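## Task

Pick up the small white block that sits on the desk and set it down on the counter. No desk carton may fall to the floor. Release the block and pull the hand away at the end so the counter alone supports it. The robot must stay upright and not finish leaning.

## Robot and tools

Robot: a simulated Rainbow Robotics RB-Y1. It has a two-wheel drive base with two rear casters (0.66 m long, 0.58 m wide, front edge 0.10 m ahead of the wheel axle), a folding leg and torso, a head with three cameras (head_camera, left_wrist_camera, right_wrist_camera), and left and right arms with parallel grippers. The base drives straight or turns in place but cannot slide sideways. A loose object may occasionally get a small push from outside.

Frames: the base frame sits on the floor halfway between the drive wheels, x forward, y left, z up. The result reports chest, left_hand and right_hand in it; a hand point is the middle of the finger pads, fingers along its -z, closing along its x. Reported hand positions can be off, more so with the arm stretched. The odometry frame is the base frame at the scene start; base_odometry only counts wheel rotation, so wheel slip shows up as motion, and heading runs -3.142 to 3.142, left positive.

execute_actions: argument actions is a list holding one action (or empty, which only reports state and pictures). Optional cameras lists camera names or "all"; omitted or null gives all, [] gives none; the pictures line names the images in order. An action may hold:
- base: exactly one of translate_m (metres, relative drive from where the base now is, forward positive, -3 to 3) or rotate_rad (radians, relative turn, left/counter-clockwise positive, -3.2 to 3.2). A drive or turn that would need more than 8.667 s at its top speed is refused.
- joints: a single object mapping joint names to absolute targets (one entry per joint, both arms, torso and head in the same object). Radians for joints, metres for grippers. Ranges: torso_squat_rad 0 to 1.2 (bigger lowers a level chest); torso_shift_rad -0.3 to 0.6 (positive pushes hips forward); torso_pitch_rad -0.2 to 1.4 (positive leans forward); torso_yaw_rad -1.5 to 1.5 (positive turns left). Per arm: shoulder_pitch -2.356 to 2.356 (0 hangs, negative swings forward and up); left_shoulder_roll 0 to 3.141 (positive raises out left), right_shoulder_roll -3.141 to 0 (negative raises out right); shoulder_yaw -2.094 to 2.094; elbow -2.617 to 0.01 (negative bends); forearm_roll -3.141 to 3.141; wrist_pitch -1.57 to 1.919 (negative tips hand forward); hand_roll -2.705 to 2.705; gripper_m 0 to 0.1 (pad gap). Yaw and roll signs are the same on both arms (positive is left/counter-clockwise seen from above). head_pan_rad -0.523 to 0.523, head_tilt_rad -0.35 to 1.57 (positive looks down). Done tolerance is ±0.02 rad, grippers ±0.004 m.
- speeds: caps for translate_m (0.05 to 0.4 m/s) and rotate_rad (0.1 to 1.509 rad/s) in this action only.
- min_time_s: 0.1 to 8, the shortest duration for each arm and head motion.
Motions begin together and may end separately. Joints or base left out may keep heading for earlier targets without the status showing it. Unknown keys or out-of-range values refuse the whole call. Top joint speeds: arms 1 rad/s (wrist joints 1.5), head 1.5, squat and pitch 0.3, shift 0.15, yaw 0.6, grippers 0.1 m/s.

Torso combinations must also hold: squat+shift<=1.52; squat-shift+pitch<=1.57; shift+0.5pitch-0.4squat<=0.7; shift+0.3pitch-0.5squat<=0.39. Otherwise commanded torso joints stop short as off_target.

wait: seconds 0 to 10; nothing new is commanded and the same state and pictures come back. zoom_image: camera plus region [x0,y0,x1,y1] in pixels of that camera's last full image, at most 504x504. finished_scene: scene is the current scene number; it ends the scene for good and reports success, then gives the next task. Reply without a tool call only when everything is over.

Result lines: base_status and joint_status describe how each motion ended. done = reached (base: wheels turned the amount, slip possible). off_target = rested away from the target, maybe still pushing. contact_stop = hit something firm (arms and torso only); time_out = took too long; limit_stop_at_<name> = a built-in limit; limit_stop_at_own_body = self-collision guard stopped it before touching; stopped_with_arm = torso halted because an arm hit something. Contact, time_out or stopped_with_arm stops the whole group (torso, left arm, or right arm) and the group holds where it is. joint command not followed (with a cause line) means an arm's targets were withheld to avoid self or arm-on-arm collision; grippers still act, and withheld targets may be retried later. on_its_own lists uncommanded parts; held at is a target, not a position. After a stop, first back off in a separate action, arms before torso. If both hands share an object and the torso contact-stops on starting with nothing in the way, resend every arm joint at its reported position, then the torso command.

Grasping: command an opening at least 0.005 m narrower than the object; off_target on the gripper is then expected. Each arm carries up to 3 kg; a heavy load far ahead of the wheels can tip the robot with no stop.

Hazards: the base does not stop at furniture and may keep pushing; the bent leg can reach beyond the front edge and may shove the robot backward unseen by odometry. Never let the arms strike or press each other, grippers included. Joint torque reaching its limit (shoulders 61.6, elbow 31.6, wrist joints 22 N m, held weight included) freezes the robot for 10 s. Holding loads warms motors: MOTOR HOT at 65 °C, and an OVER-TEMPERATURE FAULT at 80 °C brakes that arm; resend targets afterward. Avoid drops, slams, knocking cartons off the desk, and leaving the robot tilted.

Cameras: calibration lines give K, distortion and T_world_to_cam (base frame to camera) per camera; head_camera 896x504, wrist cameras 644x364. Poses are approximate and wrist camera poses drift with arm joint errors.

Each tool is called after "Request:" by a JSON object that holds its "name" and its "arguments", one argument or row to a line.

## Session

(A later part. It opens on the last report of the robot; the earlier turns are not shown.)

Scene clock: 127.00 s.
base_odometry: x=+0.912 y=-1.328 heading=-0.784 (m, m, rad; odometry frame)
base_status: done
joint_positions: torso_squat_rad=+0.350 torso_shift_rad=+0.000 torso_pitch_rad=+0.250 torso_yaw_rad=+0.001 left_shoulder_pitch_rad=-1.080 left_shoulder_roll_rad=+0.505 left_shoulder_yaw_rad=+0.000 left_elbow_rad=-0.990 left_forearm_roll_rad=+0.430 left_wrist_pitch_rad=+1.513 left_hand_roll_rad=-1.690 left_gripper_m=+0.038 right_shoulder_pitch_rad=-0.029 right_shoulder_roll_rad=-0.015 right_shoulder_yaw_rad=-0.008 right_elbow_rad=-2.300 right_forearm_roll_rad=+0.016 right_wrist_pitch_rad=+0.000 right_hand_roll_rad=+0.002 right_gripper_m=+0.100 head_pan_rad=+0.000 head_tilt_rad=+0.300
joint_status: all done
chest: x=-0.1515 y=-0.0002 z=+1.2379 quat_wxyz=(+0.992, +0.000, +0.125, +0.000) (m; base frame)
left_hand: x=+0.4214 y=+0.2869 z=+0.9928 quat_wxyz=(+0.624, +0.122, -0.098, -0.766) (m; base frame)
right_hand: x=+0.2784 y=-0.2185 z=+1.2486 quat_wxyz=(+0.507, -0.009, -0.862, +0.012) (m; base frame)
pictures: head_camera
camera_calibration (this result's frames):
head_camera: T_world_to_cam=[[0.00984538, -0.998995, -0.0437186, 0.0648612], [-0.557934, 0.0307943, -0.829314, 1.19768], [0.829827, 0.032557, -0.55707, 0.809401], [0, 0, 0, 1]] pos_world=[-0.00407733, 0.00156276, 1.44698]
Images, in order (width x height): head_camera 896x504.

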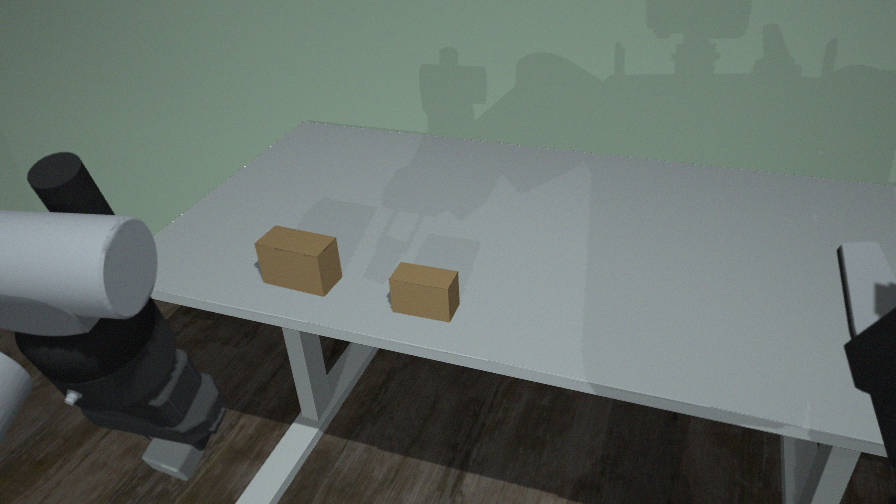

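Request:
{"name": "execute_actions", "arguments": {
  "actions": [
    {"base": {"rotate_rad": 2.8}, "joints": {"head_tilt_rad": 0.1}}
  ],
  "cameras": ["head_camera"]
}}

Scene clock: 135.47 s.
base_odometry: x=+0.912 y=-1.328 heading=+2.015 (m, m, rad; odometry frame)
base_status: done
joint_positions: torso_squat_rad=+0.350 torso_shift_rad=+0.000 torso_pitch_rad=+0.250 torso_yaw_rad=+0.001 left_shoulder_pitch_rad=-1.080 left_shoulder_roll_rad=+0.505 left_shoulder_yaw_rad=+0.000 left_elbow_rad=-0.990 left_forearm_roll_rad=+0.430 left_wrist_pitch_rad=+1.513 left_hand_roll_rad=-1.690 left_gripper_m=+0.038 right_shoulder_pitch_rad=-0.029 right_shoulder_roll_rad=-0.015 right_shoulder_yaw_rad=-0.008 right_elbow_rad=-2.300 right_forearm_roll_rad=+0.016 right_wrist_pitch_rad=+0.000 right_hand_roll_rad=+0.002 right_gripper_m=+0.100 head_pan_rad=+0.000 head_tilt_rad=+0.100
joint_status: all done
chest: x=-0.1515 y=-0.0002 z=+1.2379 quat_wxyz=(+0.992, +0.000, +0.125, +0.000) (m; base frame)
left_hand: x=+0.4214 y=+0.2869 z=+0.9928 quat_wxyz=(+0.624, +0.122, -0.098, -0.766) (m; base frame)
right_hand: x=+0.2784 y=-0.2185 z=+1.2486 quat_wxyz=(+0.507, -0.009, -0.862, +0.012) (m; base frame)
pictures: head_camera
camera_calibration (this result's frames):
head_camera: T_world_to_cam=[[0.0182864, -0.998988, -0.041094, 0.0617987], [-0.382044, 0.0310006, -0.923624, 1.34639], [0.923963, 0.0325895, -0.381091, 0.565998], [0, 0, 0, 1]] pos_world=[-0.00971224, 0.00155173, 1.46179]
Images, in order (width x height): head_camera 896x504.

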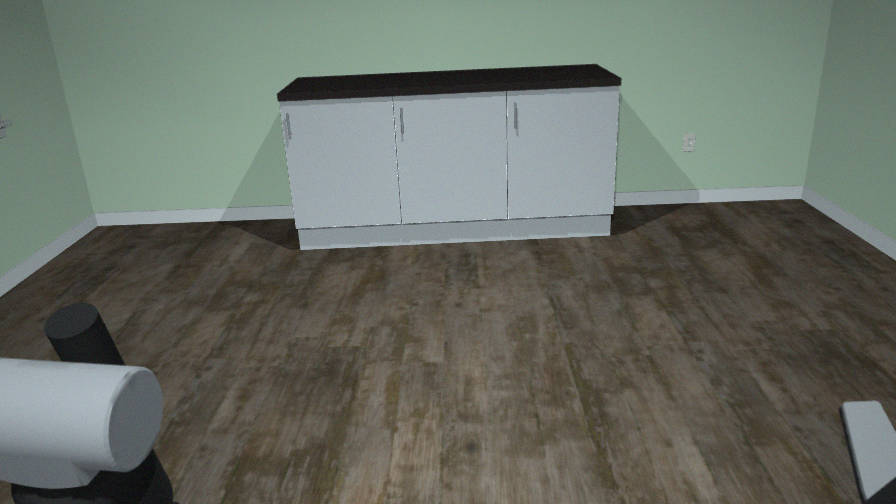

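Request:
{"name": "execute_actions", "arguments": {
  "actions": [
    {"base": {"translate_m": 2.9}, "joints": {"head_tilt_rad": 0.35}}
  ],
  "cameras": ["head_camera"]
}}

Scene clock: 152.37 s.
base_odometry: x=-0.336 y=+1.290 heading=+2.016 (m, m, rad; odometry frame)
base_status: done
joint_positions: torso_squat_rad=+0.350 torso_shift_rad=+0.000 torso_pitch_rad=+0.250 torso_yaw_rad=+0.001 left_shoulder_pitch_rad=-1.080 left_shoulder_roll_rad=+0.505 left_shoulder_yaw_rad=+0.000 left_elbow_rad=-0.990 left_forearm_roll_rad=+0.430 left_wrist_pitch_rad=+1.513 left_hand_roll_rad=-1.690 left_gripper_m=+0.038 right_shoulder_pitch_rad=-0.029 right_shoulder_roll_rad=-0.015 right_shoulder_yaw_rad=-0.008 right_elbow_rad=-2.300 right_forearm_roll_rad=+0.016 right_wrist_pitch_rad=+0.000 right_hand_roll_rad=+0.002 right_gripper_m=+0.100 head_pan_rad=+0.000 head_tilt_rad=+0.350
joint_status: all done
chest: x=-0.1514 y=-0.0002 z=+1.2379 quat_wxyz=(+0.992, +0.000, +0.125, +0.000) (m; base frame)
left_hand: x=+0.4215 y=+0.2869 z=+0.9928 quat_wxyz=(+0.624, +0.121, -0.098, -0.766) (m; base frame)
right_hand: x=+0.2784 y=-0.2185 z=+1.2486 quat_wxyz=(+0.507, -0.009, -0.862, +0.012) (m; base frame)
pictures: head_camera
camera_calibration (this result's frames):
head_camera: T_world_to_cam=[[0.00765654, -0.998998, -0.0441059, 0.0652354], [-0.598732, 0.0307471, -0.800359, 1.15314], [0.800913, 0.0325356, -0.597896, 0.865208], [0, 0, 0, 1]] pos_world=[-0.00303508, 0.00156425, 1.44311]
Images, in order (width x height): head_camera 896x504.

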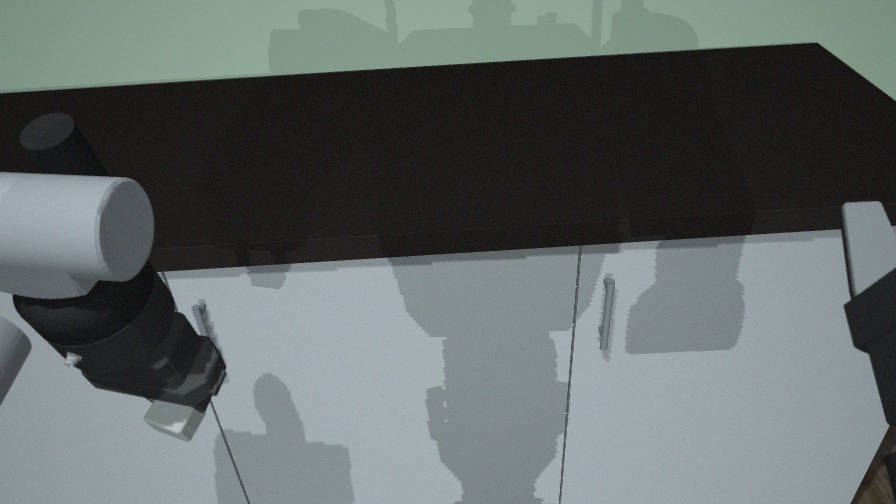

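Request:
{"name": "execute_actions", "arguments": {
  "actions": [
    {"base": {"translate_m": 0.47}, "joints": {"head_tilt_rad": 0.8, "head_pan_rad": 0.3}}
  ],
  "cameras": ["head_camera"]
}}

Scene clock: 161.83 s.
base_odometry: x=-0.539 y=+1.714 heading=+2.016 (m, m, rad; odometry frame)
base_status: done
joint_positions: torso_squat_rad=+0.350 torso_shift_rad=+0.000 torso_pitch_rad=+0.250 torso_yaw_rad=+0.001 left_shoulder_pitch_rad=-1.080 left_shoulder_roll_rad=+0.505 left_shoulder_yaw_rad=+0.000 left_elbow_rad=-0.990 left_forearm_roll_rad=+0.430 left_wrist_pitch_rad=+1.513 left_hand_roll_rad=-1.690 left_gripper_m=+0.038 right_shoulder_pitch_rad=-0.029 right_shoulder_roll_rad=-0.015 right_shoulder_yaw_rad=-0.008 right_elbow_rad=-2.300 right_forearm_roll_rad=+0.016 right_wrist_pitch_rad=+0.000 right_hand_roll_rad=+0.002 right_gripper_m=+0.100 head_pan_rad=+0.300 head_tilt_rad=+0.800
joint_status: all done
chest: x=-0.1514 y=-0.0002 z=+1.2379 quat_wxyz=(+0.992, +0.000, +0.125, +0.000) (m; base frame)
left_hand: x=+0.4215 y=+0.2869 z=+0.9928 quat_wxyz=(+0.624, +0.121, -0.098, -0.766) (m; base frame)
right_hand: x=+0.2784 y=-0.2185 z=+1.2486 quat_wxyz=(+0.507, -0.008, -0.862, +0.012) (m; base frame)
pictures: head_camera
camera_calibration (this result's frames):
head_camera: T_world_to_cam=[[0.273966, -0.954759, -0.115661, 0.188767], [-0.863692, -0.191348, -0.466285, 0.655252], [0.423058, 0.227642, -0.877041, 1.23293], [0, 0, 0, 1]] pos_world=[-0.0073803, 0.0249418, 1.4087]
Images, in order (width x height): head_camera 896x504.

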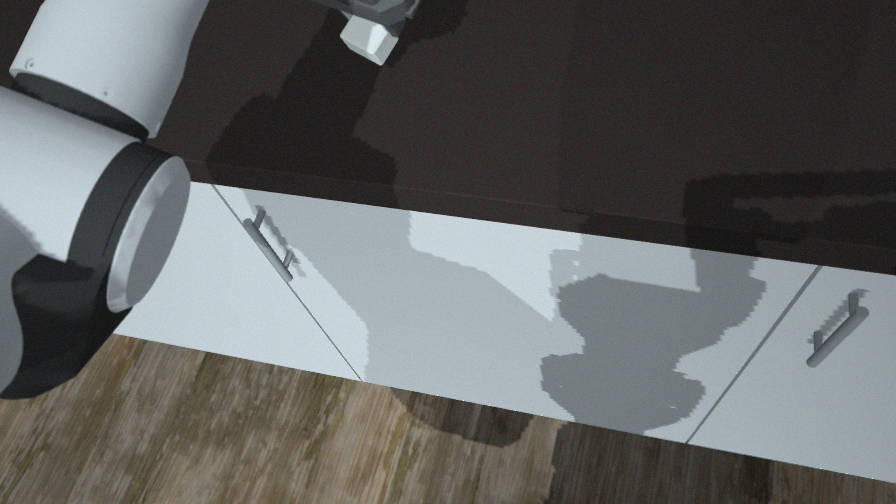

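Request:
{"name": "execute_actions", "arguments": {
  "actions": [
    {"joints": {"torso_pitch_rad": 0.295, "left_wrist_pitch_rad": 1.813}}
  ],
  "cameras": ["left_wrist_camera"]
}}

Scene clock: 169.40 s.
base_odometry: x=-0.539 y=+1.714 heading=+2.016 (m, m, rad; odometry frame)
base_status: not commanded
joint_positions: torso_squat_rad=+0.350 torso_shift_rad=+0.000 torso_pitch_rad=+0.294 torso_yaw_rad=+0.001 left_shoulder_pitch_rad=-1.083 left_shoulder_roll_rad=+0.506 left_shoulder_yaw_rad=+0.000 left_elbow_rad=-0.991 left_forearm_roll_rad=+0.430 left_wrist_pitch_rad=+1.813 left_hand_roll_rad=-1.690 left_gripper_m=+0.038 right_shoulder_pitch_rad=-0.029 right_shoulder_roll_rad=-0.015 right_shoulder_yaw_rad=-0.008 right_elbow_rad=-2.300 right_forearm_roll_rad=+0.016 right_wrist_pitch_rad=+0.000 right_hand_roll_rad=+0.002 right_gripper_m=+0.100 head_pan_rad=+0.300 head_tilt_rad=+0.800
joint_status: all done
chest: x=-0.1383 y=-0.0003 z=+1.2342 quat_wxyz=(+0.989, +0.000, +0.147, +0.000) (m; base frame)
left_hand: x=+0.3561 y=+0.2924 z=+0.9573 quat_wxyz=(+0.633, -0.002, +0.019, -0.774) (m; base frame)
right_hand: x=+0.2916 y=-0.2186 z=+1.2259 quat_wxyz=(+0.526, -0.008, -0.850, +0.012) (m; base frame)
pictures: left_wrist_camera
camera_calibration (this result's frames):
left_wrist_camera: T_world_to_cam=[[-0.157001, -0.987539, -0.0107898, 0.35149], [-0.77479, 0.116388, 0.621413, -0.310323], [-0.612414, 0.105922, -0.783409, 1.02146], [0, 0, 0, 1]] pos_world=[0.440304, 0.275033, 0.99685]
Images, in order (width x height): left_wrist_camera 644x364.

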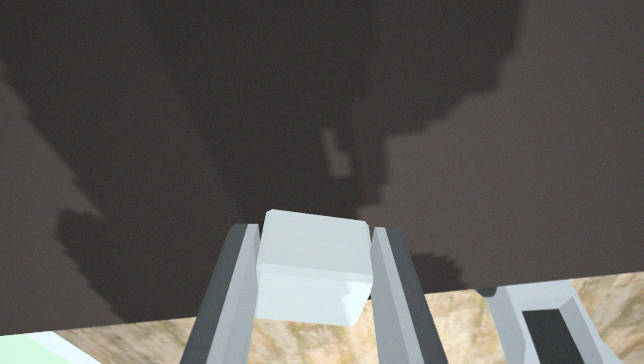

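Request:
{"name": "execute_actions", "arguments": {
  "actions": [
    {"joints": {"left_gripper_m": 0.1}}
  ],
  "cameras": []
}}

Request:
{"name": "execute_actions", "arguments": {
  "actions": [
    {"joints": {"torso_pitch_rad": 0.1}}
  ],
  "cameras": ["head_camera"]
}}

Scene clock: 177.67 s.
base_odometry: x=-0.539 y=+1.714 heading=+2.016 (m, m, rad; odometry frame)
base_status: not commanded
joint_positions: torso_squat_rad=+0.350 torso_shift_rad=+0.000 torso_pitch_rad=+0.295 torso_yaw_rad=+0.001 left_shoulder_pitch_rad=-1.081 left_shoulder_roll_rad=+0.505 left_shoulder_yaw_rad=+0.000 left_elbow_rad=-0.990 left_forearm_roll_rad=+0.430 left_wrist_pitch_rad=+1.813 left_hand_roll_rad=-1.690 left_gripper_m=+0.100 right_shoulder_pitch_rad=-0.029 right_shoulder_roll_rad=-0.015 right_shoulder_yaw_rad=-0.008 right_elbow_rad=-2.300 right_forearm_roll_rad=+0.016 right_wrist_pitch_rad=+0.000 right_hand_roll_rad=+0.002 right_gripper_m=+0.100 head_pan_rad=+0.300 head_tilt_rad=+0.800
joint_status: all done
chest: x=-0.1382 y=-0.0003 z=+1.2341 quat_wxyz=(+0.989, +0.000, +0.147, +0.000) (m; base frame)
left_hand: x=+0.3552 y=+0.2927 z=+0.9559 quat_wxyz=(+0.633, -0.003, +0.020, -0.774) (m; base frame)
right_hand: x=+0.2917 y=-0.2186 z=+1.2257 quat_wxyz=(+0.526, -0.008, -0.850, +0.012) (m; base frame)
pictures: none
No camera images: the call's "cameras" was empty. Leave "cameras" out to get every camera's image.

Scene clock: 179.10 s.
base_odometry: x=-0.539 y=+1.714 heading=+2.016 (m, m, rad; odometry frame)
base_status: not commanded
joint_positions: torso_squat_rad=+0.350 torso_shift_rad=+0.000 torso_pitch_rad=+0.100 torso_yaw_rad=+0.001 left_shoulder_pitch_rad=-1.080 left_shoulder_roll_rad=+0.505 left_shoulder_yaw_rad=+0.000 left_elbow_rad=-0.990 left_forearm_roll_rad=+0.430 left_wrist_pitch_rad=+1.813 left_hand_roll_rad=-1.690 left_gripper_m=+0.100 right_shoulder_pitch_rad=-0.029 right_shoulder_roll_rad=-0.015 right_shoulder_yaw_rad=-0.008 right_elbow_rad=-2.300 right_forearm_roll_rad=+0.016 right_wrist_pitch_rad=+0.000 right_hand_roll_rad=+0.002 right_gripper_m=+0.100 head_pan_rad=+0.300 head_tilt_rad=+0.800
joint_status: all done
chest: x=-0.1971 y=-0.0003 z=+1.2459 quat_wxyz=(+0.999, +0.000, +0.050, +0.000) (m; base frame)
left_hand: x=+0.3407 y=+0.2926 z=+1.0683 quat_wxyz=(+0.632, +0.072, -0.042, -0.770) (m; base frame)
right_hand: x=+0.2263 y=-0.2186 z=+1.3208 quat_wxyz=(+0.441, -0.009, -0.897, +0.011) (m; base frame)
pictures: head_camera
camera_calibration (this result's frames):
head_camera: T_world_to_cam=[[0.288132, -0.954764, -0.0735253, 0.152462], [-0.784284, -0.191234, -0.590194, 0.789544], [0.549435, 0.227718, -0.803906, 1.19316], [0, 0, 0, 1]] pos_world=[-0.0802643, 0.0248497, 1.43638]
Images, in order (width x height): head_camera 896x504.

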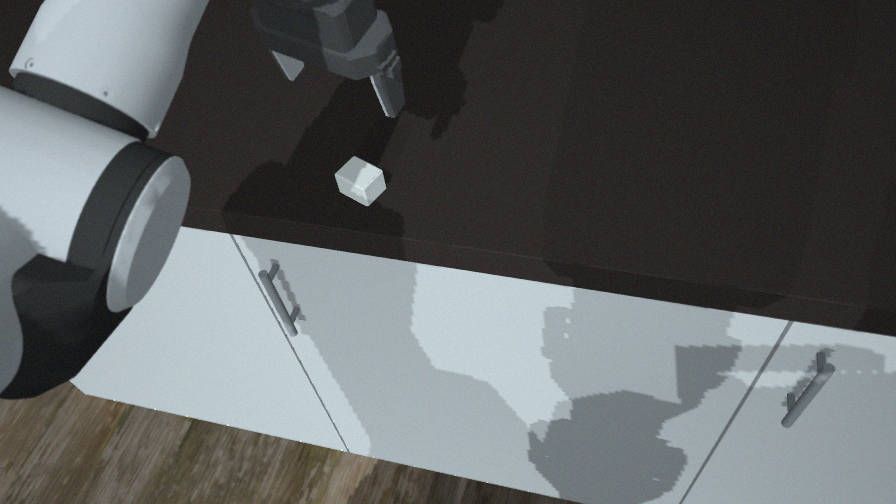

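The block is sitting flat on the counter, several centimetres in from the edge. Backing away to move clear.

Request:
{"name": "execute_actions", "arguments": {
  "actions": [
    {"base": {"translate_m": -0.4}, "joints": {"torso_pitch_rad": 0.0, "head_tilt_rad": 0.5, "head_pan_rad": 0.2}}
  ],
  "cameras": ["head_camera"]
}}

Scene clock: 186.43 s.
base_odometry: x=-0.366 y=+1.353 heading=+2.018 (m, m, rad; odometry frame)
base_status: done
joint_positions: torso_squat_rad=+0.350 torso_shift_rad=+0.000 torso_pitch_rad=+0.000 torso_yaw_rad=+0.001 left_shoulder_pitch_rad=-1.080 left_shoulder_roll_rad=+0.505 left_shoulder_yaw_rad=+0.000 left_elbow_rad=-0.990 left_forearm_roll_rad=+0.430 left_wrist_pitch_rad=+1.813 left_hand_roll_rad=-1.690 left_gripper_m=+0.100 right_shoulder_pitch_rad=-0.029 right_shoulder_roll_rad=-0.015 right_shoulder_yaw_rad=-0.008 right_elbow_rad=-2.300 right_forearm_roll_rad=+0.016 right_wrist_pitch_rad=+0.000 right_hand_roll_rad=+0.002 right_gripper_m=+0.100 head_pan_rad=+0.200 head_tilt_rad=+0.500
joint_status: all done
chest: x=-0.2280 y=-0.0002 z=+1.2475 quat_wxyz=(+1.000, +0.000, +0.000, +0.000) (m; base frame)
left_hand: x=+0.3248 y=+0.2926 z=+1.1243 quat_wxyz=(+0.629, +0.110, -0.073, -0.766) (m; base frame)
right_hand: x=+0.1858 y=-0.2185 z=+1.3643 quat_wxyz=(+0.396, -0.010, -0.918, +0.011) (m; base frame)
pictures: head_camera
camera_calibration (this result's frames):
head_camera: T_world_to_cam=[[0.210203, -0.976713, -0.0429671, 0.107205], [-0.511603, -0.0724404, -0.856163, 1.19376], [0.833113, 0.20195, -0.514916, 0.864949], [0, 0, 0, 1]] pos_world=[-0.132403, 0.0165091, 1.47204]
Images, in order (width x height): head_camera 896x504.

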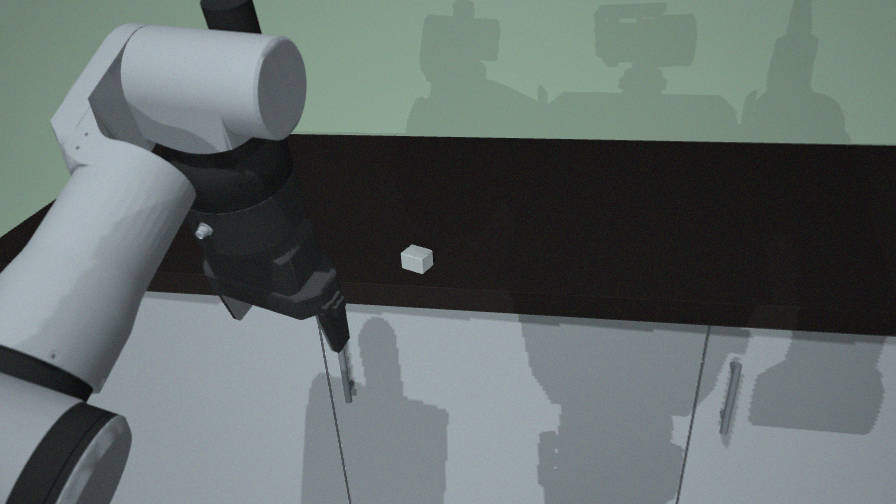

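Request:
{"name": "finished_scene", "arguments": {
  "scene": 2
}}

The scene is finished: the task was done.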